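# Fold the sock's toe back over its foot

## Task

Take the toe end of the sock, fold it back and lay it on top of the foot or heel; dropping the folded part so it settles there is allowed. Finish by releasing the cloth and withdrawing the grippers. The fold must stay in place with no robot contact, because anything held only by the robot at the end does not count.

## Robot and tools

Robot: two 6-joint arms, left_arm and right_arm, each ending in a parallel two-finger gripper. Their bases sit near the near edge of the table, left_arm at about y=+0.28 m and right_arm at about y=-0.31 m. A low bar and a plate behind the bases are fixtures up to about 3 cm above the table, and nothing warns of contact with them. Each arm's joint limits are in rad, waist to wrist roll: -2.618..3.054, 0..3.142, 0..3.142, -1.571..1.571, -1.571..1.571, -2.094..2.094. Elbows stop just short of straight.

Frames: all reported poses use one scene frame. Its origin is at table-top height, midway between the arms, slightly behind the table edge. +x points out over the table, +z points up, and left_arm is on the +y side. The arm names do not tell you image sides. In a gripper's own frame the fingers point along +z and close along y. end_effector_position is the point between the pads, about 1 cm short of the fingertips. Printed positions can be somewhat wrong, more so at long reach.

execute_actions(actions, pictures): actions is a list holding one item or nothing.
- An empty list sends nothing and returns the state with pictures.
- {"rows": [...], "steps": n} is an action. rows holds 1 to 15 rows and steps is 1 to 15, default 15. Each step lasts 1/30 s and uses one row; the last row repeats if there are fewer rows than steps. An action needs at least 10 steps.
- {"steps": n} with no rows is a wait of up to 300 steps. It is counted from the previous result, so your reply time is part of it.
- pictures (true/false) asks for the camera images.

A row is one flat list of 14 numbers, each in [-1, 1]. For left_arm it gives dx, dy, dz, rx, ry, rz, opening, and then the same seven for right_arm. Always send all 14, even when only one arm moves. dx..rz are offsets, not poses, expressed in that gripper's own axes. They are measured from the gripper's pose in the latest result that showed it. Before any such result, and in the second and later calls of the same reply, they are measured from where the gripper is when the action starts. Every row uses that same reference; rows do not add up. Scale: 1.0 = 0.6 m for dx, dy, dz and 180 degrees for rotation. rx, ry, rz form a single rotation vector. Opening is absolute: +1 is fully open (0.093 m) and -1 is closed. All-zero offsets do not mean hold still: they pull the gripper back to its reference pose.

Each step, the command is clipped to within 70 mm and 16 degrees of the measured pose. If the inverse kinematics cannot satisfy both, position wins over orientation. Joint friction can leave a gripper up to about 31 mm short, so very small offsets may do nothing. The result is taken 10 steps before an action ends. Those kept-back steps run while you think, and then the arm drifts at most one clipped step further. Check the new pose and command whatever remains.

move(target, speed): target is one 14-number row laid out as above, with the same offset reference and scale. It drives each gripper in a straight line toward that arm's target; both paths finish together in 0.5 to 10 s, and the move is cut off at 10 s. speed is in m/s, from 0.002 to 0.5, default 0.25; the turning rate is capped at twice that value in rad/s. Openings are sent at the start of the move. The move does not avoid obstacles or the other arm, and the gripper can lag behind or overshoot the path. Its result adds a "move:" line giving the ending (done, off_target, moving, held, fault) and any limits (paced = the pose was clipped; held = a check blocked steps, and the arm may then jump ahead fast). It also gives each gripper's distance from its target.

wait(seconds): 0 to 10 s, sends nothing new and returns state with pictures.
zoom_image(camera, region): camera is one of cam_head_left, cam_head_right, cam_high, cam_low, cam_left_wrist, cam_right_wrist, each 504x504. region is [x0, y0, x1, y1] in pixels measured from the top-left corner, no larger than 504x504.
read_manual(section): returns only the licence texts; it does not move anything.
finished_scene(scene): pass the number of the current scene. This ends it for good and reports whether the task succeeded.

Result lines:
- The state line "left_arm: ... | right_arm: ..." gives each gripper's position in m and quat_wxyz.
- "Hand target" is the pose the controller is now driving toward; it appears only when nothing is kept back.
- HELD marks steps on which part of a command was withheld. "pose unreachable" means the clearance check altered or blocked an arm's command.
- grip_measured is the gripper motor position on the opening scale. The pads meet near -0.94, and each mm of object width adds about 0.0208; each gripper also carries a fixed error of up to 0.02. It barely shows contact, because the fingers are spring-coupled to the motor.
- Joint positions end with the finger gap in metres. Joint torques are noisy and offset.
- MOTOR HOT warns at 75 °C. An OVER-TEMPERATURE FAULT at 90 °C stops that arm; at 100 °C the arm goes limp.

To grip cloth, close to near -1 and keep sending that value for as long as you hold it.

Suggested approach:
1. Look, and zoom in to find the toe and the heel.
2. Bring one open gripper down over the toe edge, pointing down, just above the table.
3. Close to pinch the cloth and lift a few cm.
4. Carry the toe back over the foot toward the heel and lower it.
5. Open, rise, and move clear, then look to confirm the fold stays without the robot touching it.

Avoid: fast or deep pushes into the table or sock, dropping the sock elsewhere, collisions between the arms, touching the fixtures, and holding loads for long stretches.

Each tool is called after ">>>" by a JSON object that holds its "method" and its "body", one argument or row to a line.

## Session

>>> {"method": "execute_actions", "body": {
  "actions": []
}}

Scene clock: 0.00 s of 5100.00 s.
left_arm: end_effector_position=(+0.3697, +0.2885, +0.3935) grip_measured=+0.982 end_effector_quat_wxyz=(+0.707, -0.008, +0.707, -0.007) | right_arm: end_effector_position=(+0.3687, -0.3109, +0.4037) grip_measured=+0.990 end_effector_quat_wxyz=(+0.710, -0.003, +0.704, +0.010)
Joint positions: left_arm=[ 0.015  1.044  1.058 -0.013  0.002 -0.002  0.092] | right_arm=[-0.001  1.056  1.062 -0.014 -0.009  0.006  0.093]
Joint velocities: left_arm=[-0.012 -0.002 -0.002  0.007 -0.051  0.037  0.   ] | right_arm=[ 0.007  0.007 -0.002 -0.022 -0.037 -0.022 -0.   ]
Joint torques (N m, as the arm reports them, + toward a larger angle): no reading
Motor temperatures (°C, as the motors report them): left_arm=[25 26 24 25 24 23] | right_arm=[26 24 27 25 27 24]
Hand target (left_arm): +0.370, +0.288, +0.393; +0.707, -0.008, +0.707, -0.007
Hand target (right_arm): +0.369, -0.311, +0.404; +0.710, -0.003, +0.704, +0.010

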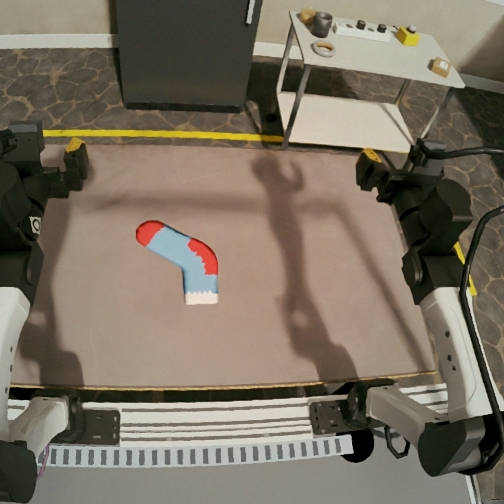

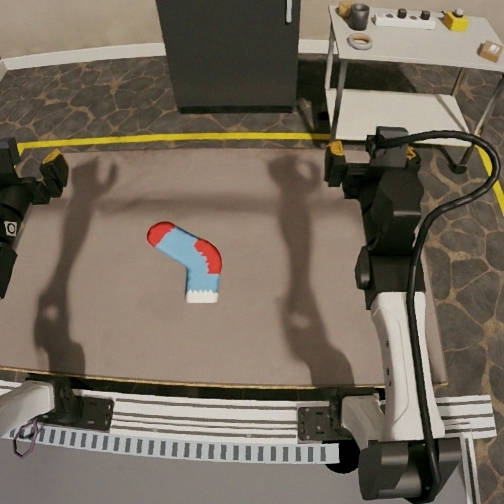

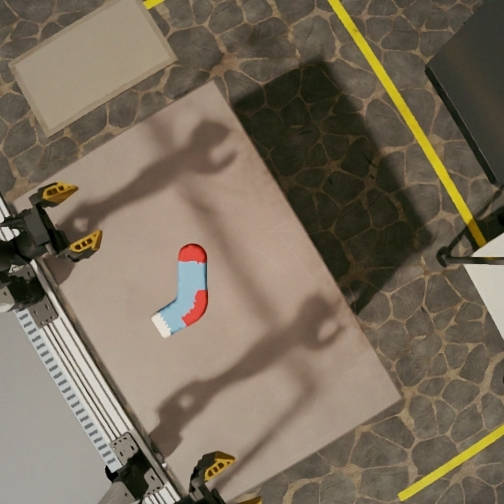

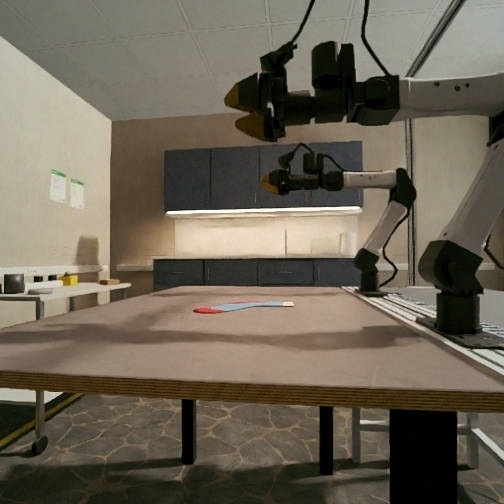

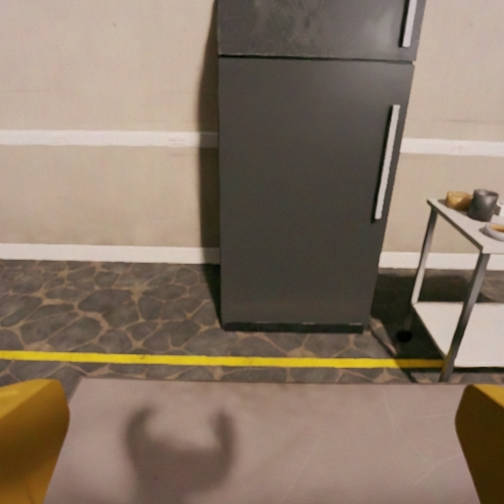

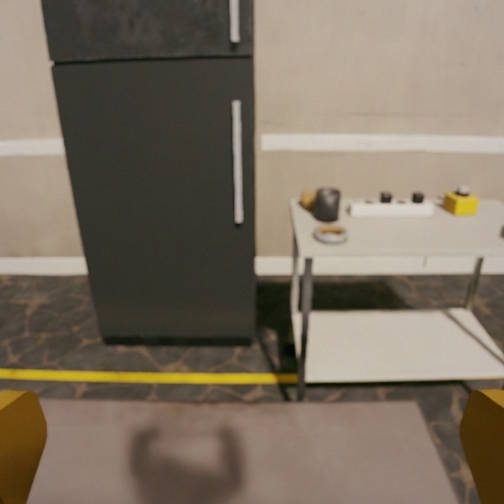

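>>> {"method": "zoom_image", "body": {
  "camera": "cam_high",
  "region": [120, 220, 260, 360]
}}

Region (120, 220, 260, 360) of cam_high's 504x504 image, scaled by 3.600, with more detail than that image has.

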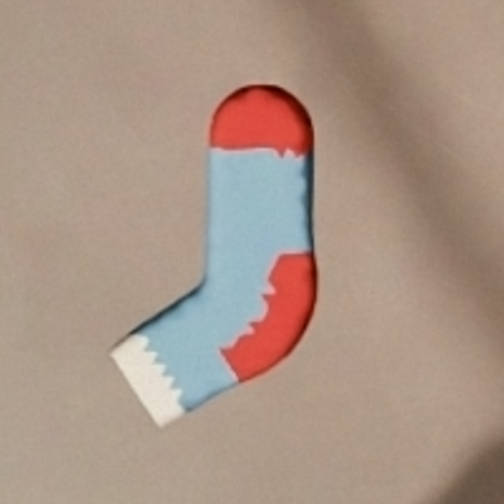

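>>> {"method": "move", "body": {
  "target": [0.489, -0.255, 0.154, -0.2562, 0.451, -0.2562, 1, 0, 0, 0, 0, 0, 0, 1],
  "speed": 0.3
}}

Scene clock: 8.23 s of 5100.00 s.
left_arm: end_effector_position=(+0.4605, +0.1303, +0.0986) grip_measured=+0.982 end_effector_quat_wxyz=(+0.022, -0.491, +0.870, -0.032) | right_arm: end_effector_position=(+0.3687, -0.3109, +0.4037) grip_measured=+0.990 end_effector_quat_wxyz=(+0.710, -0.003, +0.704, +0.010)
Joint positions: left_arm=[-0.307  2.498  2.57  -1.571 -0.009 -1.343  0.092] | right_arm=[-0.001  1.056  1.062 -0.014 -0.009  0.006  0.093]
Joint velocities: left_arm=[ 0.012  0.012  0.002  0.007  0.051 -0.007  0.001] | right_arm=[-0.017 -0.012 -0.002  0.007  0.022 -0.066 -0.   ]
Joint torques (N m, as the arm reports them, + toward a larger angle): left_arm=[  0.36 -15.67   8.93   0.2    0.03  -0.1 ] | right_arm=[ 0.15 -2.86  9.37  1.81 -0.05  0.1 ]
Motor temperatures (°C, as the motors report them): left_arm=[25 27 26 27 24 23] | right_arm=[26 25 29 29 27 24]
Hand target (left_arm): +0.462, +0.131, +0.103; +0.022, -0.496, +0.867, -0.040
Hand target (right_arm): +0.369, -0.311, +0.404; +0.710, -0.003, +0.704, +0.010
Off the commanded pose (left_arm): 0.005 m, 4 deg.
Off the commanded pose (right_arm): 0.000 m, 0 deg.
joint sent to its limit (left arm) — the command would take joint 4 (wrist pitch) past its lower limit, so that joint was sent only as far as its limit.
Kept back: nothing.
After step 90, 1.63 s passed at rest.
move: off_target (left_arm)
camera_calibration (this result's frames):
cam_left_wrist: T_world_to_cam=[[0.860372, -0.505986, 0.0611427, -0.334864], [-0.479902, -0.763876, 0.431495, 0.316563], [-0.171625, -0.400589, -0.900041, 0.305216], [0, 0, 0, 1]] pos_world=[0.492409, 0.194645, 0.158586]

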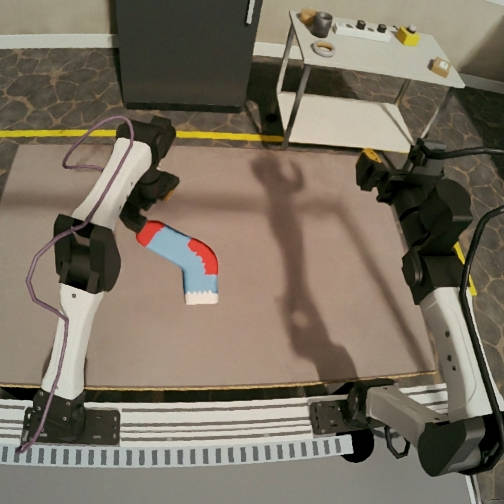

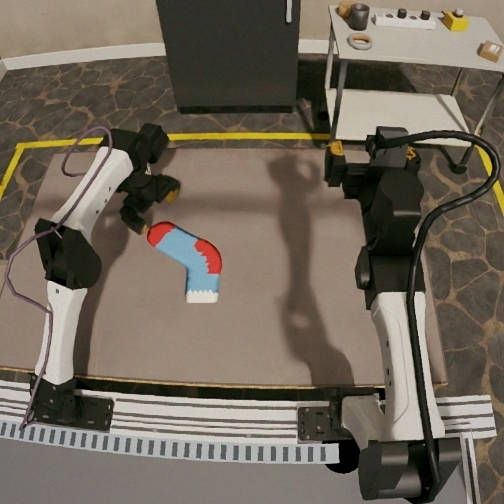

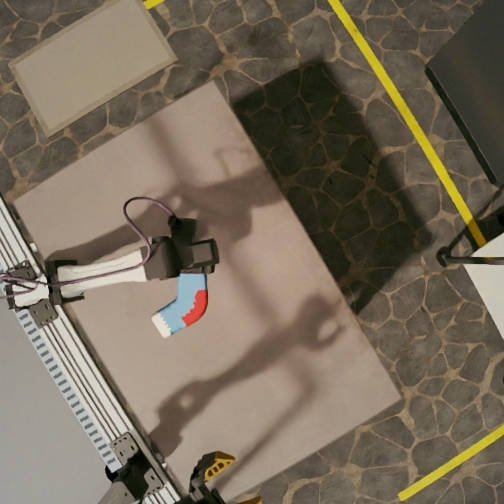

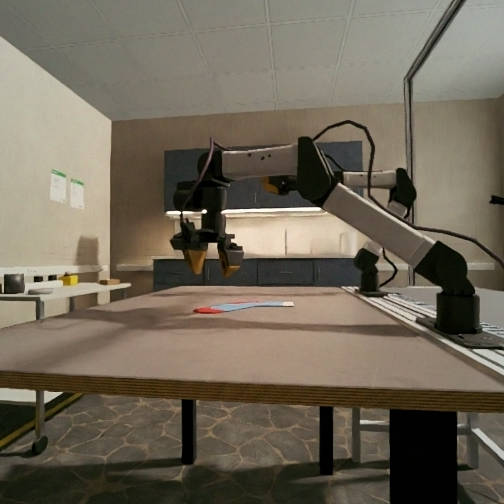

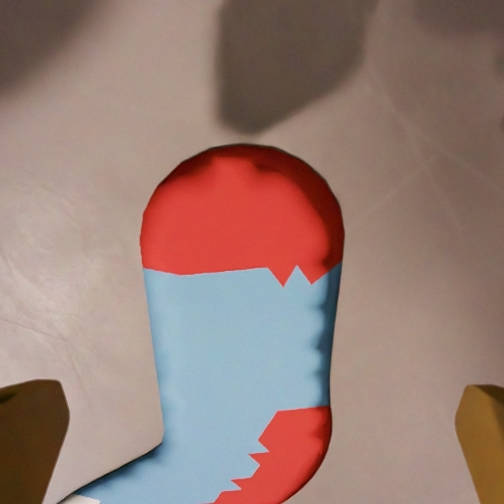

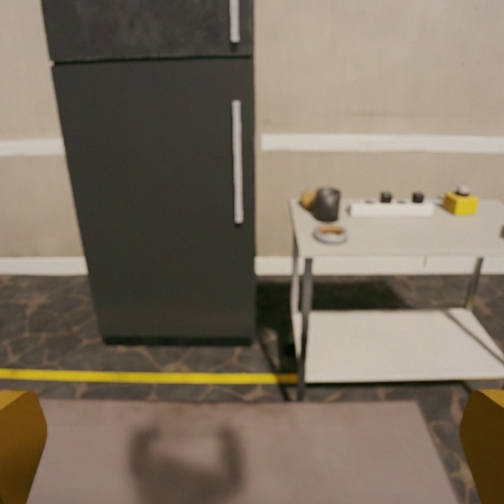

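>>> {"method": "move", "body": {
  "target": [-0.0243, 0.0083, 0.1058, -0.0247, 0, 0, 1, 0, 0, 0, 0, 0, 0, 1],
  "speed": 0.15
}}

Scene clock: 11.30 s of 5100.00 s.
left_arm: end_effector_position=(+0.4669, +0.1421, +0.0391) grip_measured=+0.982 end_effector_quat_wxyz=(+0.001, -0.493, +0.870, +0.002) | right_arm: end_effector_position=(+0.3687, -0.3109, +0.4037) grip_measured=+0.990 end_effector_quat_wxyz=(+0.710, -0.003, +0.704, +0.010)
Joint positions: left_arm=[-0.283  2.576  2.479 -1.48  -0.023 -1.325  0.092] | right_arm=[-0.001  1.056  1.062 -0.014 -0.009  0.006  0.093]
Joint velocities: left_arm=[ 0.027 -0.002 -0.022  0.022 -0.022 -0.037 -0.001] | right_arm=[ 0.007  0.022  0.002 -0.007 -0.022 -0.022 -0.   ]
Joint torques (N m, as the arm reports them, + toward a larger angle): left_arm=[ -0.1  -16.58   5.73   0.35  -0.11   0.04] | right_arm=[ 0.23 -2.87  9.2   1.82 -0.02  0.11]
Motor temperatures (°C, as the motors report them): left_arm=[25 29 27 27 24 23] | right_arm=[26 25 30 30 27 24]
Hand target (left_arm): +0.469, +0.143, +0.035; +0.003, -0.491, +0.871, +0.002
Hand target (right_arm): +0.369, -0.311, +0.404; +0.710, -0.003, +0.704, +0.010
Off the commanded pose (left_arm): 0.004 m, 0 deg.
Off the commanded pose (right_arm): 0.000 m, 0 deg.
Kept back: nothing.
move: done
camera_calibration (this result's frames):
cam_left_wrist: T_world_to_cam=[[0.864434, -0.502369, -0.0194663, -0.329978], [-0.445039, -0.782649, 0.435202, 0.340566], [-0.233867, -0.36754, -0.900122, 0.281875], [0, 0, 0, 1]] pos_world=[0.502731, 0.204373, 0.0990839]

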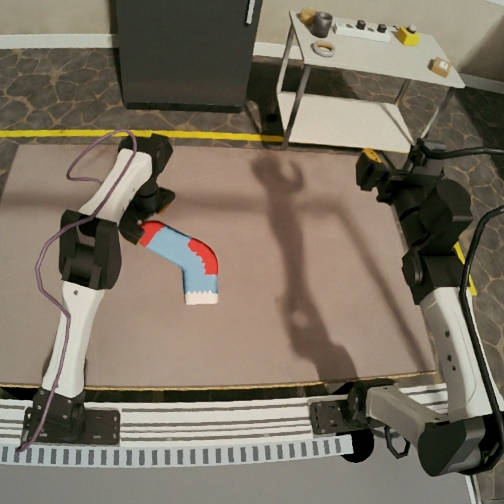

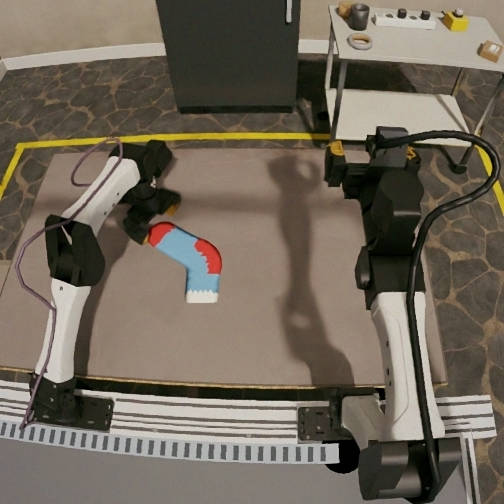

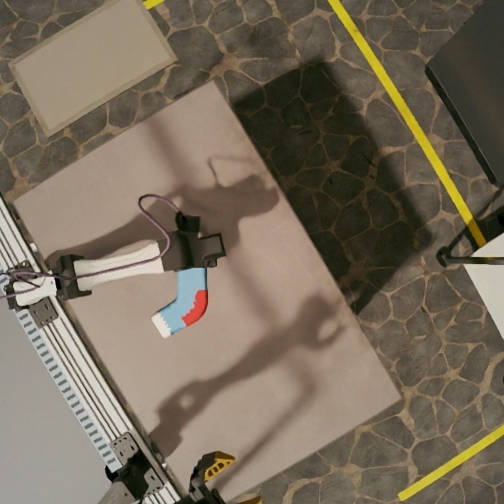

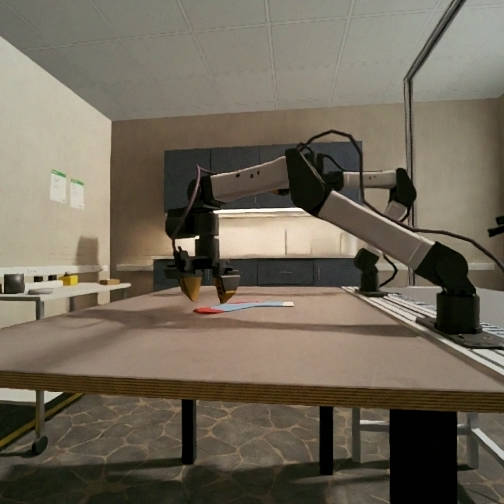

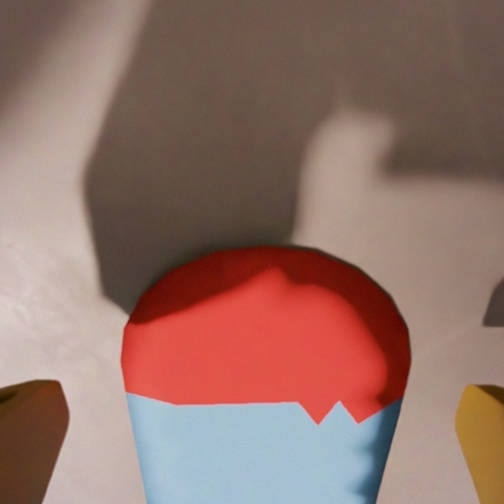

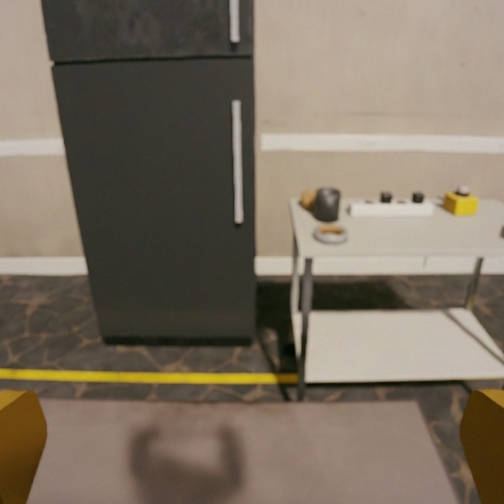

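>>> {"method": "zoom_image", "body": {
  "camera": "cam_low",
  "region": [150, 250, 310, 330]
}}

Region (150, 250, 310, 330) of cam_low's 504x504 image, scaled by 3.150, with more detail than that image has.

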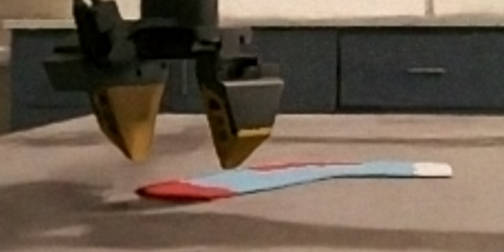

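>>> {"method": "move", "body": {
  "target": [-0.01, 0, 0.037, 0, 0, 0, 1, 0, 0, 0, 0, 0, 0, 1],
  "speed": 0.05
}}

>>> {"method": "zoom_image", "body": {
  "camera": "cam_low",
  "region": [150, 250, 310, 330]
}}

Scene clock: 13.83 s of 5100.00 s.
left_arm: end_effector_position=(+0.4708, +0.1455, +0.0216) grip_measured=+0.982 end_effector_quat_wxyz=(+0.002, -0.494, +0.869, +0.001) | right_arm: end_effector_position=(+0.3687, -0.3109, +0.4037) grip_measured=+0.990 end_effector_quat_wxyz=(+0.710, -0.003, +0.704, +0.010)
Joint positions: left_arm=[-0.273  2.576  2.41  -1.407 -0.024 -1.318  0.092] | right_arm=[-0.001  1.056  1.062 -0.014 -0.009  0.006  0.093]
Joint velocities: left_arm=[ 0.002  0.002 -0.002 -0.007 -0.037 -0.022 -0.001] | right_arm=[ 0.017 -0.007 -0.002 -0.007  0.007 -0.022 -0.   ]
Joint torques (N m, as the arm reports them, + toward a larger angle): left_arm=[  0.23 -17.07   4.85   0.3   -0.06   0.02] | right_arm=[ 0.22 -2.69  9.18  1.87 -0.05  0.11]
Motor temperatures (°C, as the motors report them): left_arm=[25 30 27 27 24 23] | right_arm=[26 25 30 30 27 24]
Hand target (left_arm): +0.470, +0.147, +0.017; +0.001, -0.493, +0.870, +0.002
Hand target (right_arm): +0.369, -0.311, +0.404; +0.710, -0.003, +0.704, +0.010
Off the commanded pose (left_arm): 0.005 m, 0 deg.
Off the commanded pose (right_arm): 0.000 m, 0 deg.
Kept back: nothing.
move: done
camera_calibration (this result's frames):
cam_left_wrist: T_world_to_cam=[[0.865864, -0.500007, -0.0164976, -0.333077], [-0.444331, -0.783766, 0.433913, 0.352366], [-0.22989, -0.368379, -0.900804, 0.266537], [0, 0, 0, 1]] pos_world=[0.506241, 0.207819, 0.0817062]

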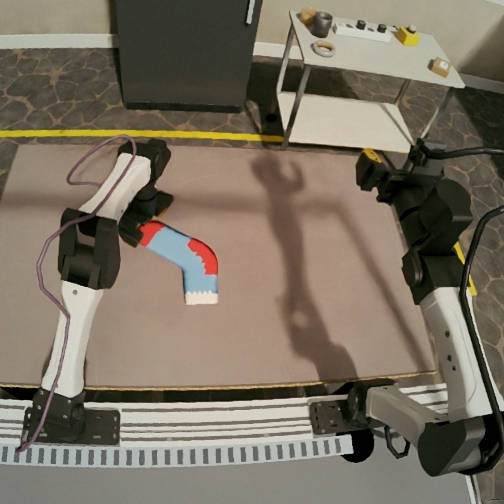

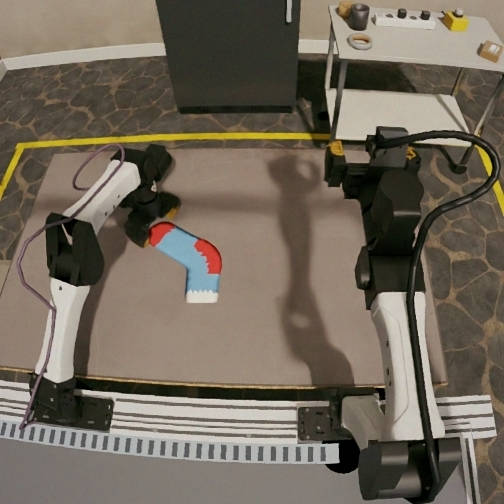

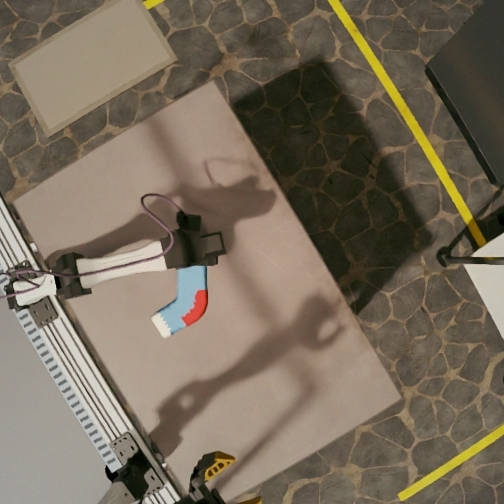

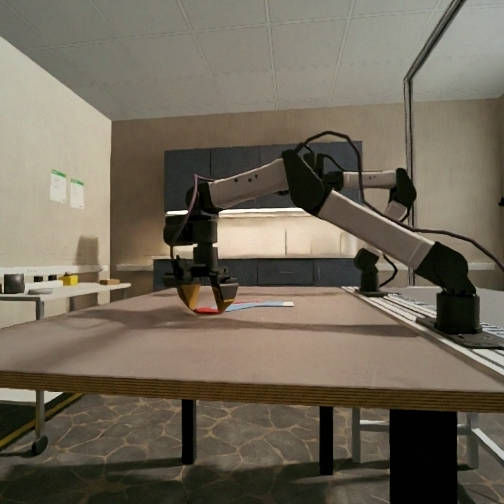

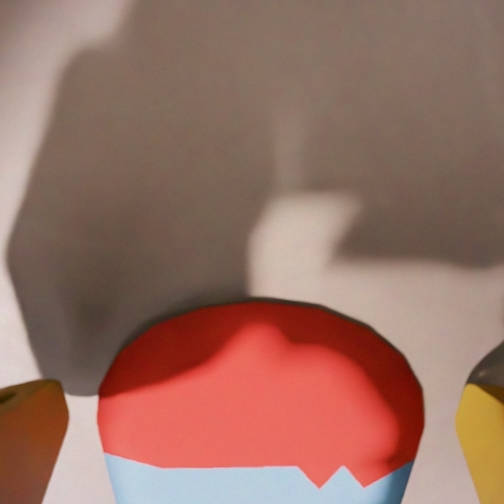

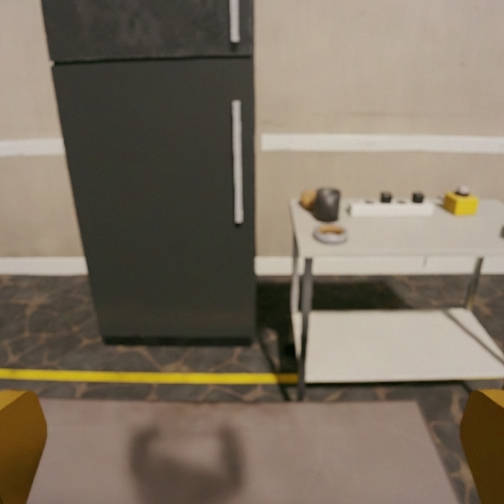

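Region (150, 250, 310, 330) of cam_low's 504x504 image, scaled by 3.150, with more detail than that image has.

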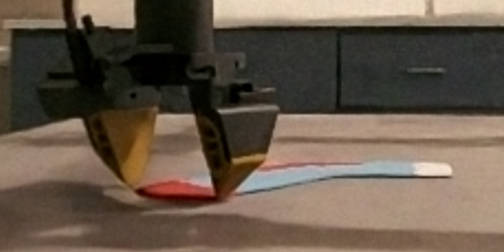

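>>> {"method": "move", "body": {
  "target": [0, 0, 0.016, 0, 0, 0, 1, 0, 0, 0, 0, 0, 0, 1],
  "speed": 0.03
}}

>>> {"method": "zoom_image", "body": {
  "camera": "cam_low",
  "region": [150, 250, 310, 330]
}}

Scene clock: 14.87 s of 5100.00 s.
left_arm: end_effector_position=(+0.4734, +0.1446, +0.0186) grip_measured=+0.982 end_effector_quat_wxyz=(+0.006, -0.495, +0.869, -0.003) | right_arm: end_effector_position=(+0.3687, -0.3109, +0.4037) grip_measured=+0.990 end_effector_quat_wxyz=(+0.710, -0.003, +0.704, +0.010)
Joint positions: left_arm=[-0.273  2.576  2.398 -1.384 -0.024 -1.318  0.092] | right_arm=[-0.001  1.056  1.062 -0.014 -0.009  0.006  0.093]
Joint velocities: left_arm=[-0.007  0.012 -0.002  0.037  0.037 -0.007 -0.   ] | right_arm=[-0.007 -0.002 -0.002 -0.022 -0.037  0.007 -0.001]
Joint torques (N m, as the arm reports them, + toward a larger angle): left_arm=[ -0.03 -17.02   4.24   0.32  -0.06  -0.06] | right_arm=[ 0.22 -2.81  9.19  1.8  -0.02  0.12]
Motor temperatures (°C, as the motors report them): left_arm=[25 31 27 27 24 23] | right_arm=[26 25 30 30 27 24]
Hand target (left_arm): +0.471, +0.146, +0.012; +0.002, -0.495, +0.869, +0.002
Hand target (right_arm): +0.369, -0.311, +0.404; +0.710, -0.003, +0.704, +0.010
Off the commanded pose (left_arm): 0.007 m, 1 deg.
Off the commanded pose (right_arm): 0.000 m, 0 deg.
Kept back: nothing.
move: done
camera_calibration (this result's frames):
cam_left_wrist: T_world_to_cam=[[0.866084, -0.499862, -0.0061247, -0.336188], [-0.448606, -0.782565, 0.431677, 0.356113], [-0.220572, -0.37112, -0.902008, 0.2601], [0, 0, 0, 1]] pos_world=[0.508292, 0.207162, 0.078827]

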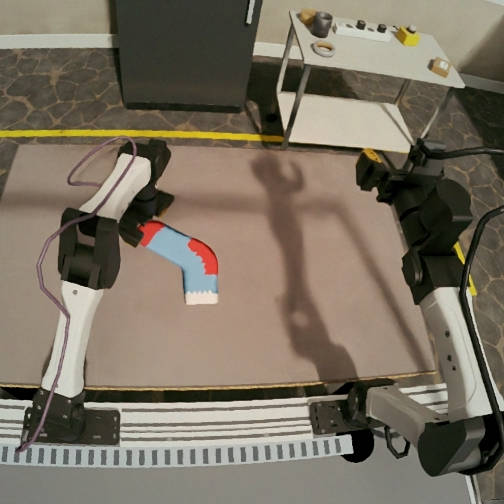

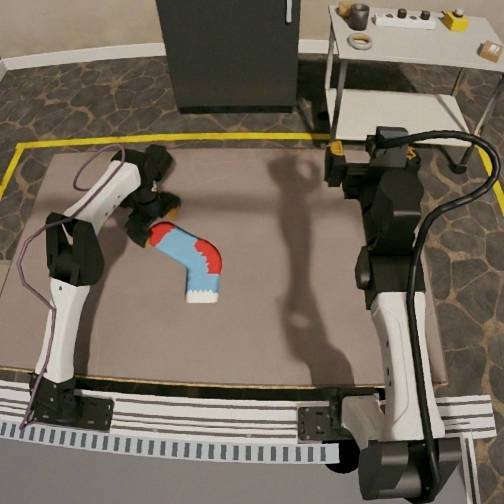

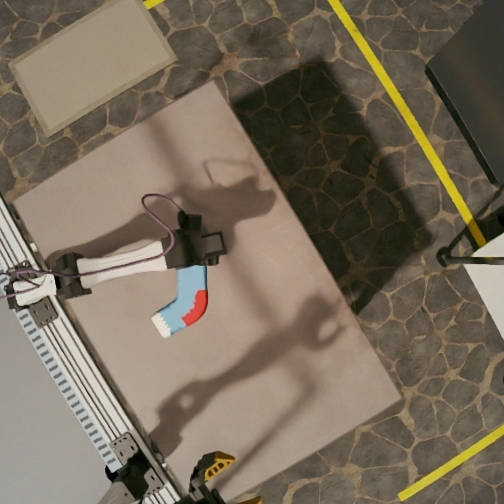

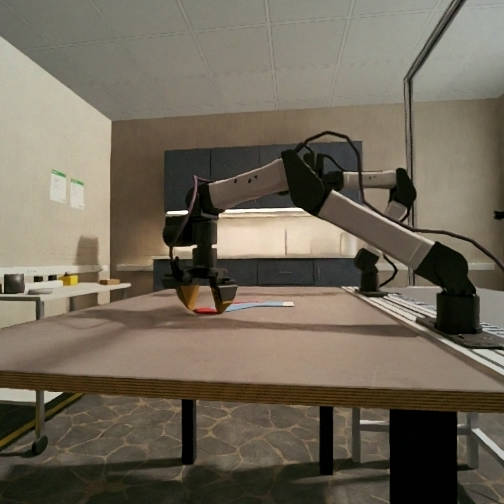

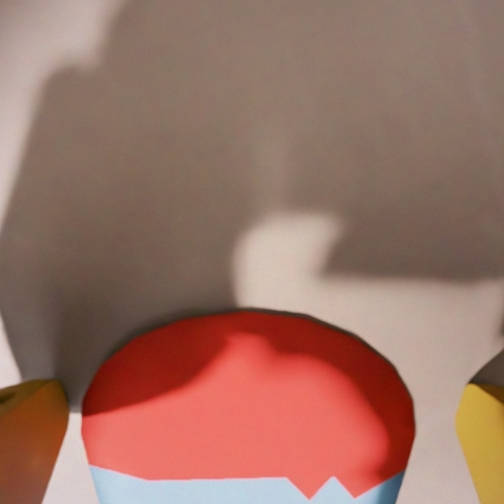

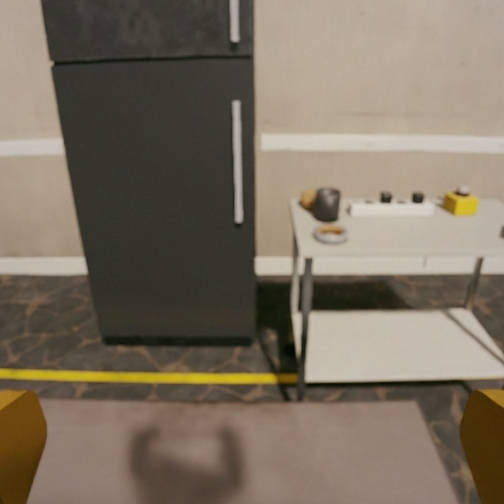

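Region (150, 250, 310, 330) of cam_low's 504x504 image, scaled by 3.150, with more detail than that image has.

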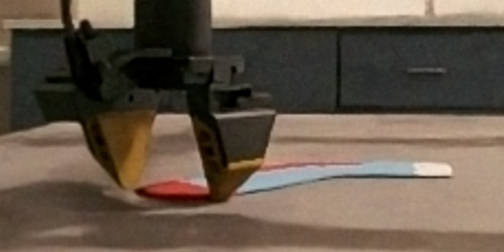

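>>> {"method": "move", "body": {
  "target": [0, 0.004, 0.011, 0, 0, 0, -1, 0, 0, 0, 0, 0, 0, 1],
  "speed": 0.03
}}

>>> {"method": "zoom_image", "body": {
  "camera": "cam_low",
  "region": [150, 250, 310, 330]
}}

Scene clock: 15.87 s of 5100.00 s.
left_arm: end_effector_position=(+0.4741, +0.1444, +0.0178) grip_measured=-1.000 end_effector_quat_wxyz=(+0.009, -0.495, +0.869, -0.005) | right_arm: end_effector_position=(+0.3687, -0.3109, +0.4037) grip_measured=+0.990 end_effector_quat_wxyz=(+0.710, -0.003, +0.704, +0.010)
Joint positions: left_arm=[-0.273  2.567  2.376 -1.365 -0.024 -1.318  0.   ] | right_arm=[-0.001  1.056  1.062 -0.014 -0.009  0.006  0.093]
Joint velocities: left_arm=[-0.022 -0.002 -0.037  0.037  0.066  0.022  0.   ] | right_arm=[-0.002 -0.002  0.002 -0.007 -0.037  0.022 -0.001]
Joint torques (N m, as the arm reports them, + toward a larger angle): left_arm=[  0.03 -17.29   3.91   0.36  -0.07  -0.03] | right_arm=[ 0.15 -2.95  9.37  1.81 -0.05  0.1 ]
Motor temperatures (°C, as the motors report them): left_arm=[25 31 27 27 24 23] | right_arm=[26 25 30 31 27 24]
Hand target (left_arm): +0.472, +0.146, +0.012; +0.005, -0.495, +0.869, -0.002
Hand target (right_arm): +0.369, -0.311, +0.404; +0.710, -0.003, +0.704, +0.010
Off the commanded pose (left_arm): 0.007 m, 0 deg.
Off the commanded pose (right_arm): 0.000 m, 0 deg.
Kept back: nothing.
move: done
camera_calibration (this result's frames):
cam_left_wrist: T_world_to_cam=[[0.866175, -0.499739, 0.00128536, -0.337031], [-0.451646, -0.781711, 0.43005, 0.357945], [-0.213908, -0.373079, -0.902804, 0.25655], [0, 0, 0, 1]] pos_world=[0.508471, 0.207096, 0.0781127]

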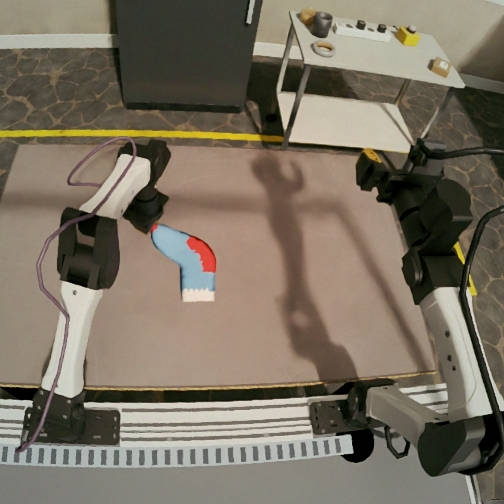

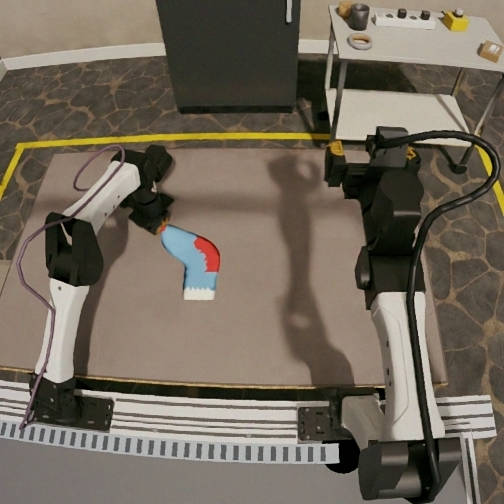

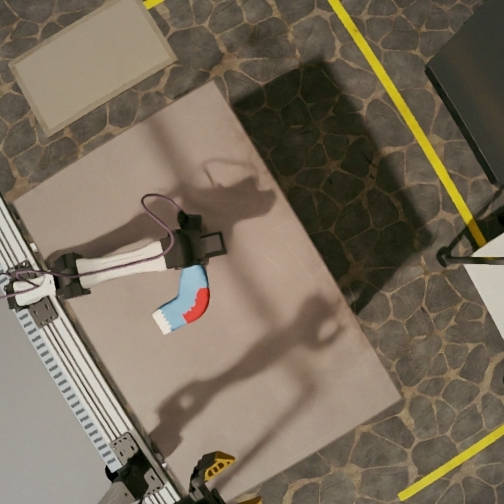

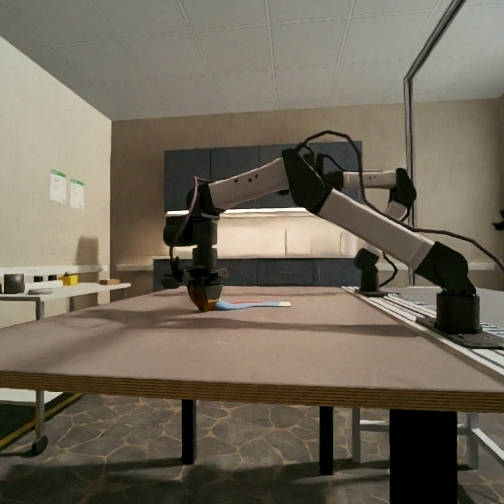

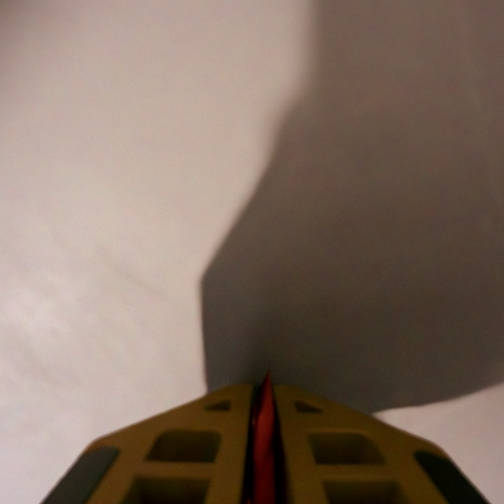

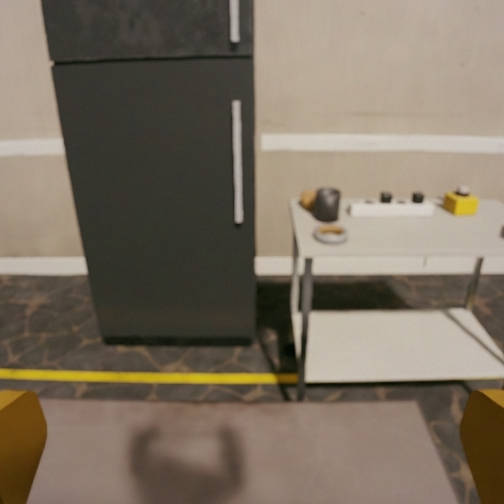

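Region (150, 250, 310, 330) of cam_low's 504x504 image, scaled by 3.150, with more detail than that image has.

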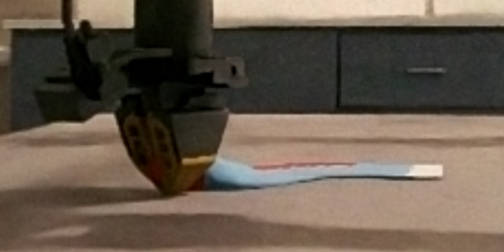

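>>> {"method": "move", "body": {
  "target": [0.06, 0, -0.1, 0, -0.1, 0, -1, 0, 0, 0, 0, 0, 0, 1],
  "speed": 0.12
}}

>>> {"method": "zoom_image", "body": {
  "camera": "cam_low",
  "region": [130, 210, 330, 330]
}}

Scene clock: 18.77 s of 5100.00 s.
left_arm: end_effector_position=(+0.4521, +0.1171, +0.0586) grip_measured=-1.000 end_effector_quat_wxyz=(+0.131, -0.487, +0.859, +0.086) | right_arm: end_effector_position=(+0.3687, -0.3109, +0.4037) grip_measured=+0.990 end_effector_quat_wxyz=(+0.710, -0.003, +0.704, +0.010)
Joint positions: left_arm=[-0.447  2.5    2.376 -1.448 -0.333 -1.488  0.   ] | right_arm=[-0.001  1.056  1.062 -0.014 -0.009  0.006  0.093]
Joint velocities: left_arm=[-0.002  0.002  0.007 -0.066 -0.007 -0.037  0.   ] | right_arm=[ 0.002 -0.002 -0.002  0.007 -0.022 -0.007  0.   ]
Joint torques (N m, as the arm reports them, + toward a larger angle): left_arm=[ -0.8  -18.57   8.62   0.07  -0.34  -0.1 ] | right_arm=[ 0.19 -2.63  9.23  1.82 -0.04  0.11]
Motor temperatures (°C, as the motors report them): left_arm=[25 33 27 27 24 23] | right_arm=[26 25 31 31 27 24]
Hand target (left_arm): +0.454, +0.114, +0.077; +0.144, -0.489, +0.857, +0.071
Hand target (right_arm): +0.369, -0.311, +0.404; +0.710, -0.003, +0.704, +0.010
Off the commanded pose (left_arm): 0.019 m, 2 deg.
Off the commanded pose (right_arm): 0.000 m, 0 deg.
Kept back: nothing.
move: off_target (left_arm)
camera_calibration (this result's frames):
cam_left_wrist: T_world_to_cam=[[0.867572, -0.496306, -0.0316026, -0.330834], [-0.48794, -0.861782, 0.138731, 0.351921], [-0.0960875, -0.104939, -0.989826, 0.19901], [0, 0, 0, 1]] pos_world=[0.477861, 0.159968, 0.137707]

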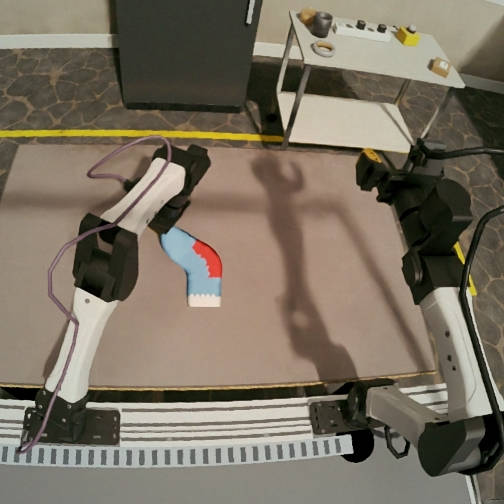

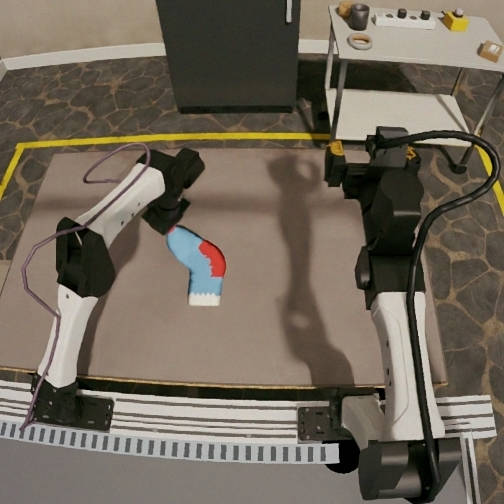

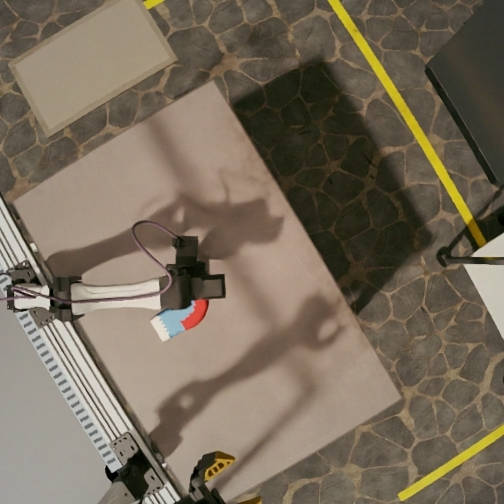

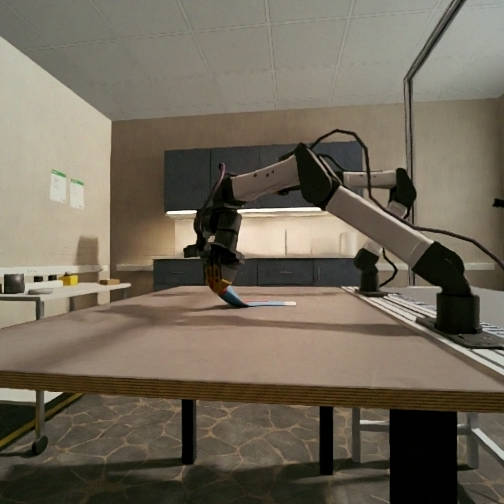

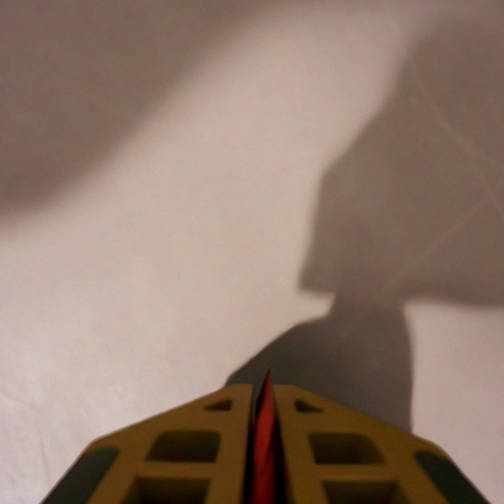

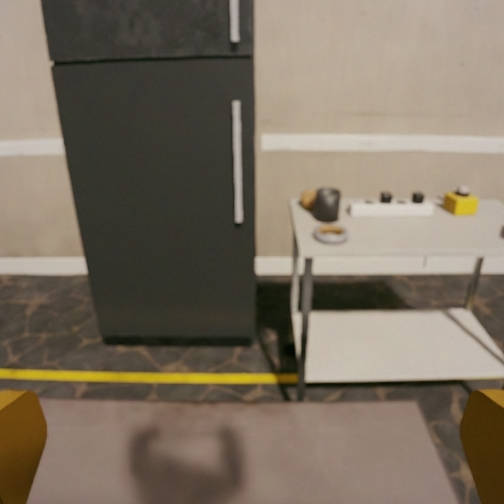

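Region (130, 210, 330, 330) of cam_low's 504x504 image, scaled by 2.520, with more detail than that image has; it fills the top 302 rows of this view, and the rest is white.

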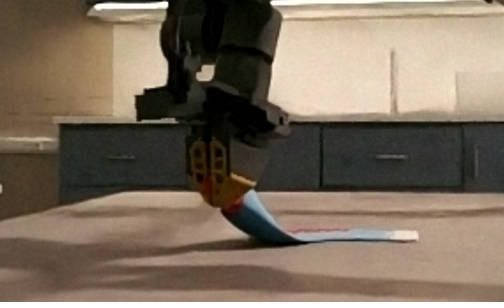

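>>> {"method": "move", "body": {
  "target": [-0.0257, 0.0017, -0.0792, 0, 0, 0, -1, 0.606, 0.505, -0.1145, -0.2263, 0.3153, -0.1305, -1],
  "speed": 0.35
}}

Scene clock: 23.37 s of 5100.00 s.
left_arm: end_effector_position=(+0.4497, +0.1191, +0.0869) grip_measured=-1.000 end_effector_quat_wxyz=(+0.132, -0.484, +0.861, +0.086) | right_arm: end_effector_position=(+0.3016, -0.0100, +0.0394) grip_measured=-1.000 end_effector_quat_wxyz=(+0.245, -0.372, +0.890, +0.098)
Joint positions: left_arm=[-0.447  2.514  2.516 -1.571 -0.335 -1.481  0.   ] | right_arm=[ 0.774  1.831  1.094 -0.314 -0.004 -0.006  0.   ]
Joint velocities: left_arm=[ 0.002 -0.007  0.002 -0.051 -0.037 -0.051  0.   ] | right_arm=[-0.022  0.002  0.002 -0.037  0.022 -0.007  0.   ]
Joint torques (N m, as the arm reports them, + toward a larger angle): left_arm=[ -0.34 -19.     8.57   0.08  -0.26   0.02] | right_arm=[ 0.32 -8.26  9.53  1.14 -0.08  0.17]
Motor temperatures (°C, as the motors report them): left_arm=[25 36 28 26 24 23] | right_arm=[26 25 32 32 27 24]
Hand target (left_arm): +0.451, +0.118, +0.108; +0.145, -0.484, +0.861, +0.068
Hand target (right_arm): +0.301, -0.007, +0.039; +0.241, -0.373, +0.890, +0.102
Off the commanded pose (left_arm): 0.022 m, 0 deg.
Off the commanded pose (right_arm): 0.007 m, 1 deg.
joint sent to its limit (left arm) — the command would take joint 4 (wrist pitch) past its lower limit, so that joint was sent only as far as its limit.
Kept back: nothing.
move: off_target (left_arm)
camera_calibration (this result's frames):
cam_left_wrist: T_world_to_cam=[[0.864574, -0.501544, -0.0310741, -0.324931], [-0.493389, -0.85899, 0.13676, 0.350925], [-0.0952835, -0.102908, -0.990117, 0.226431], [0, 0, 0, 1]] pos_world=[0.475644, 0.161775, 0.166104]
cam_right_wrist: T_world_to_cam=[[0.710668, -0.703512, -0.00469394, -0.21911], [-0.701884, -0.708537, -0.0730345, 0.246774], [0.0480548, 0.0551979, -0.997318, 0.104048], [0, 0, 0, 1]] pos_world=[0.323921, 0.0149584, 0.120763]

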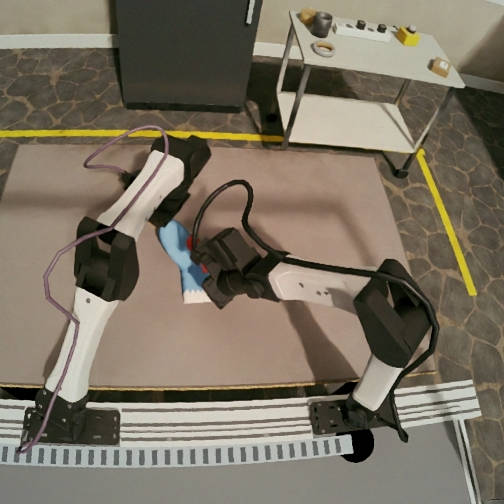

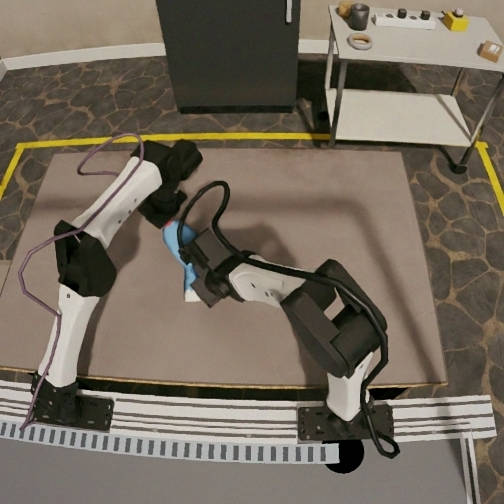

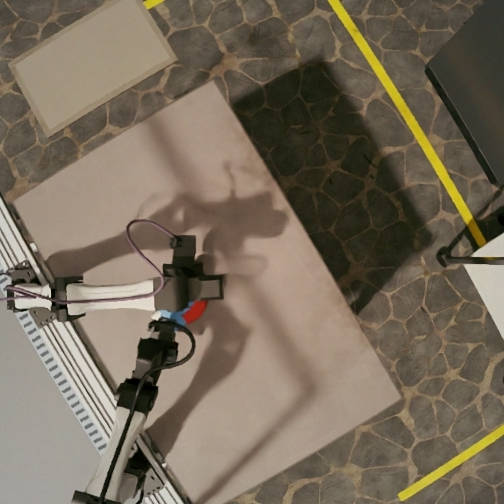

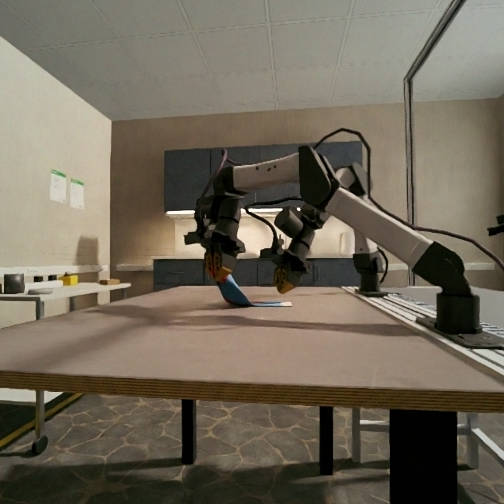

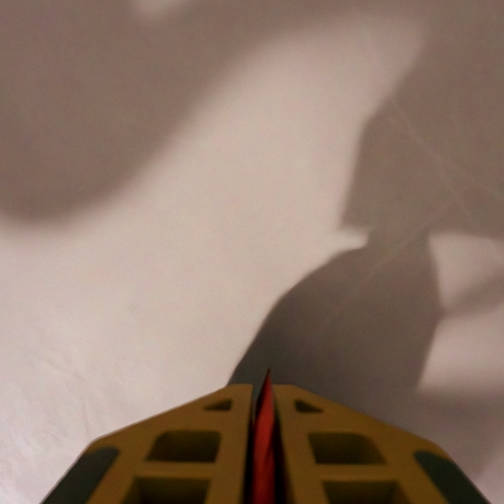

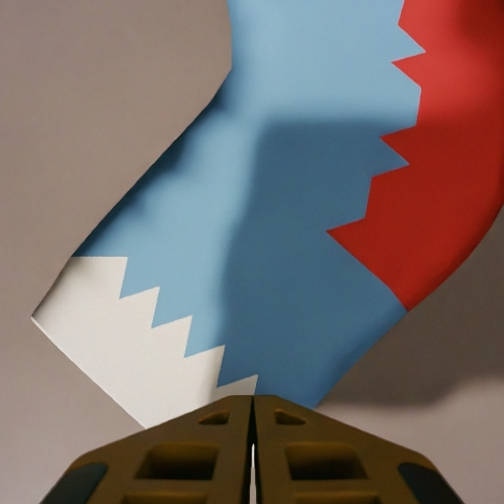

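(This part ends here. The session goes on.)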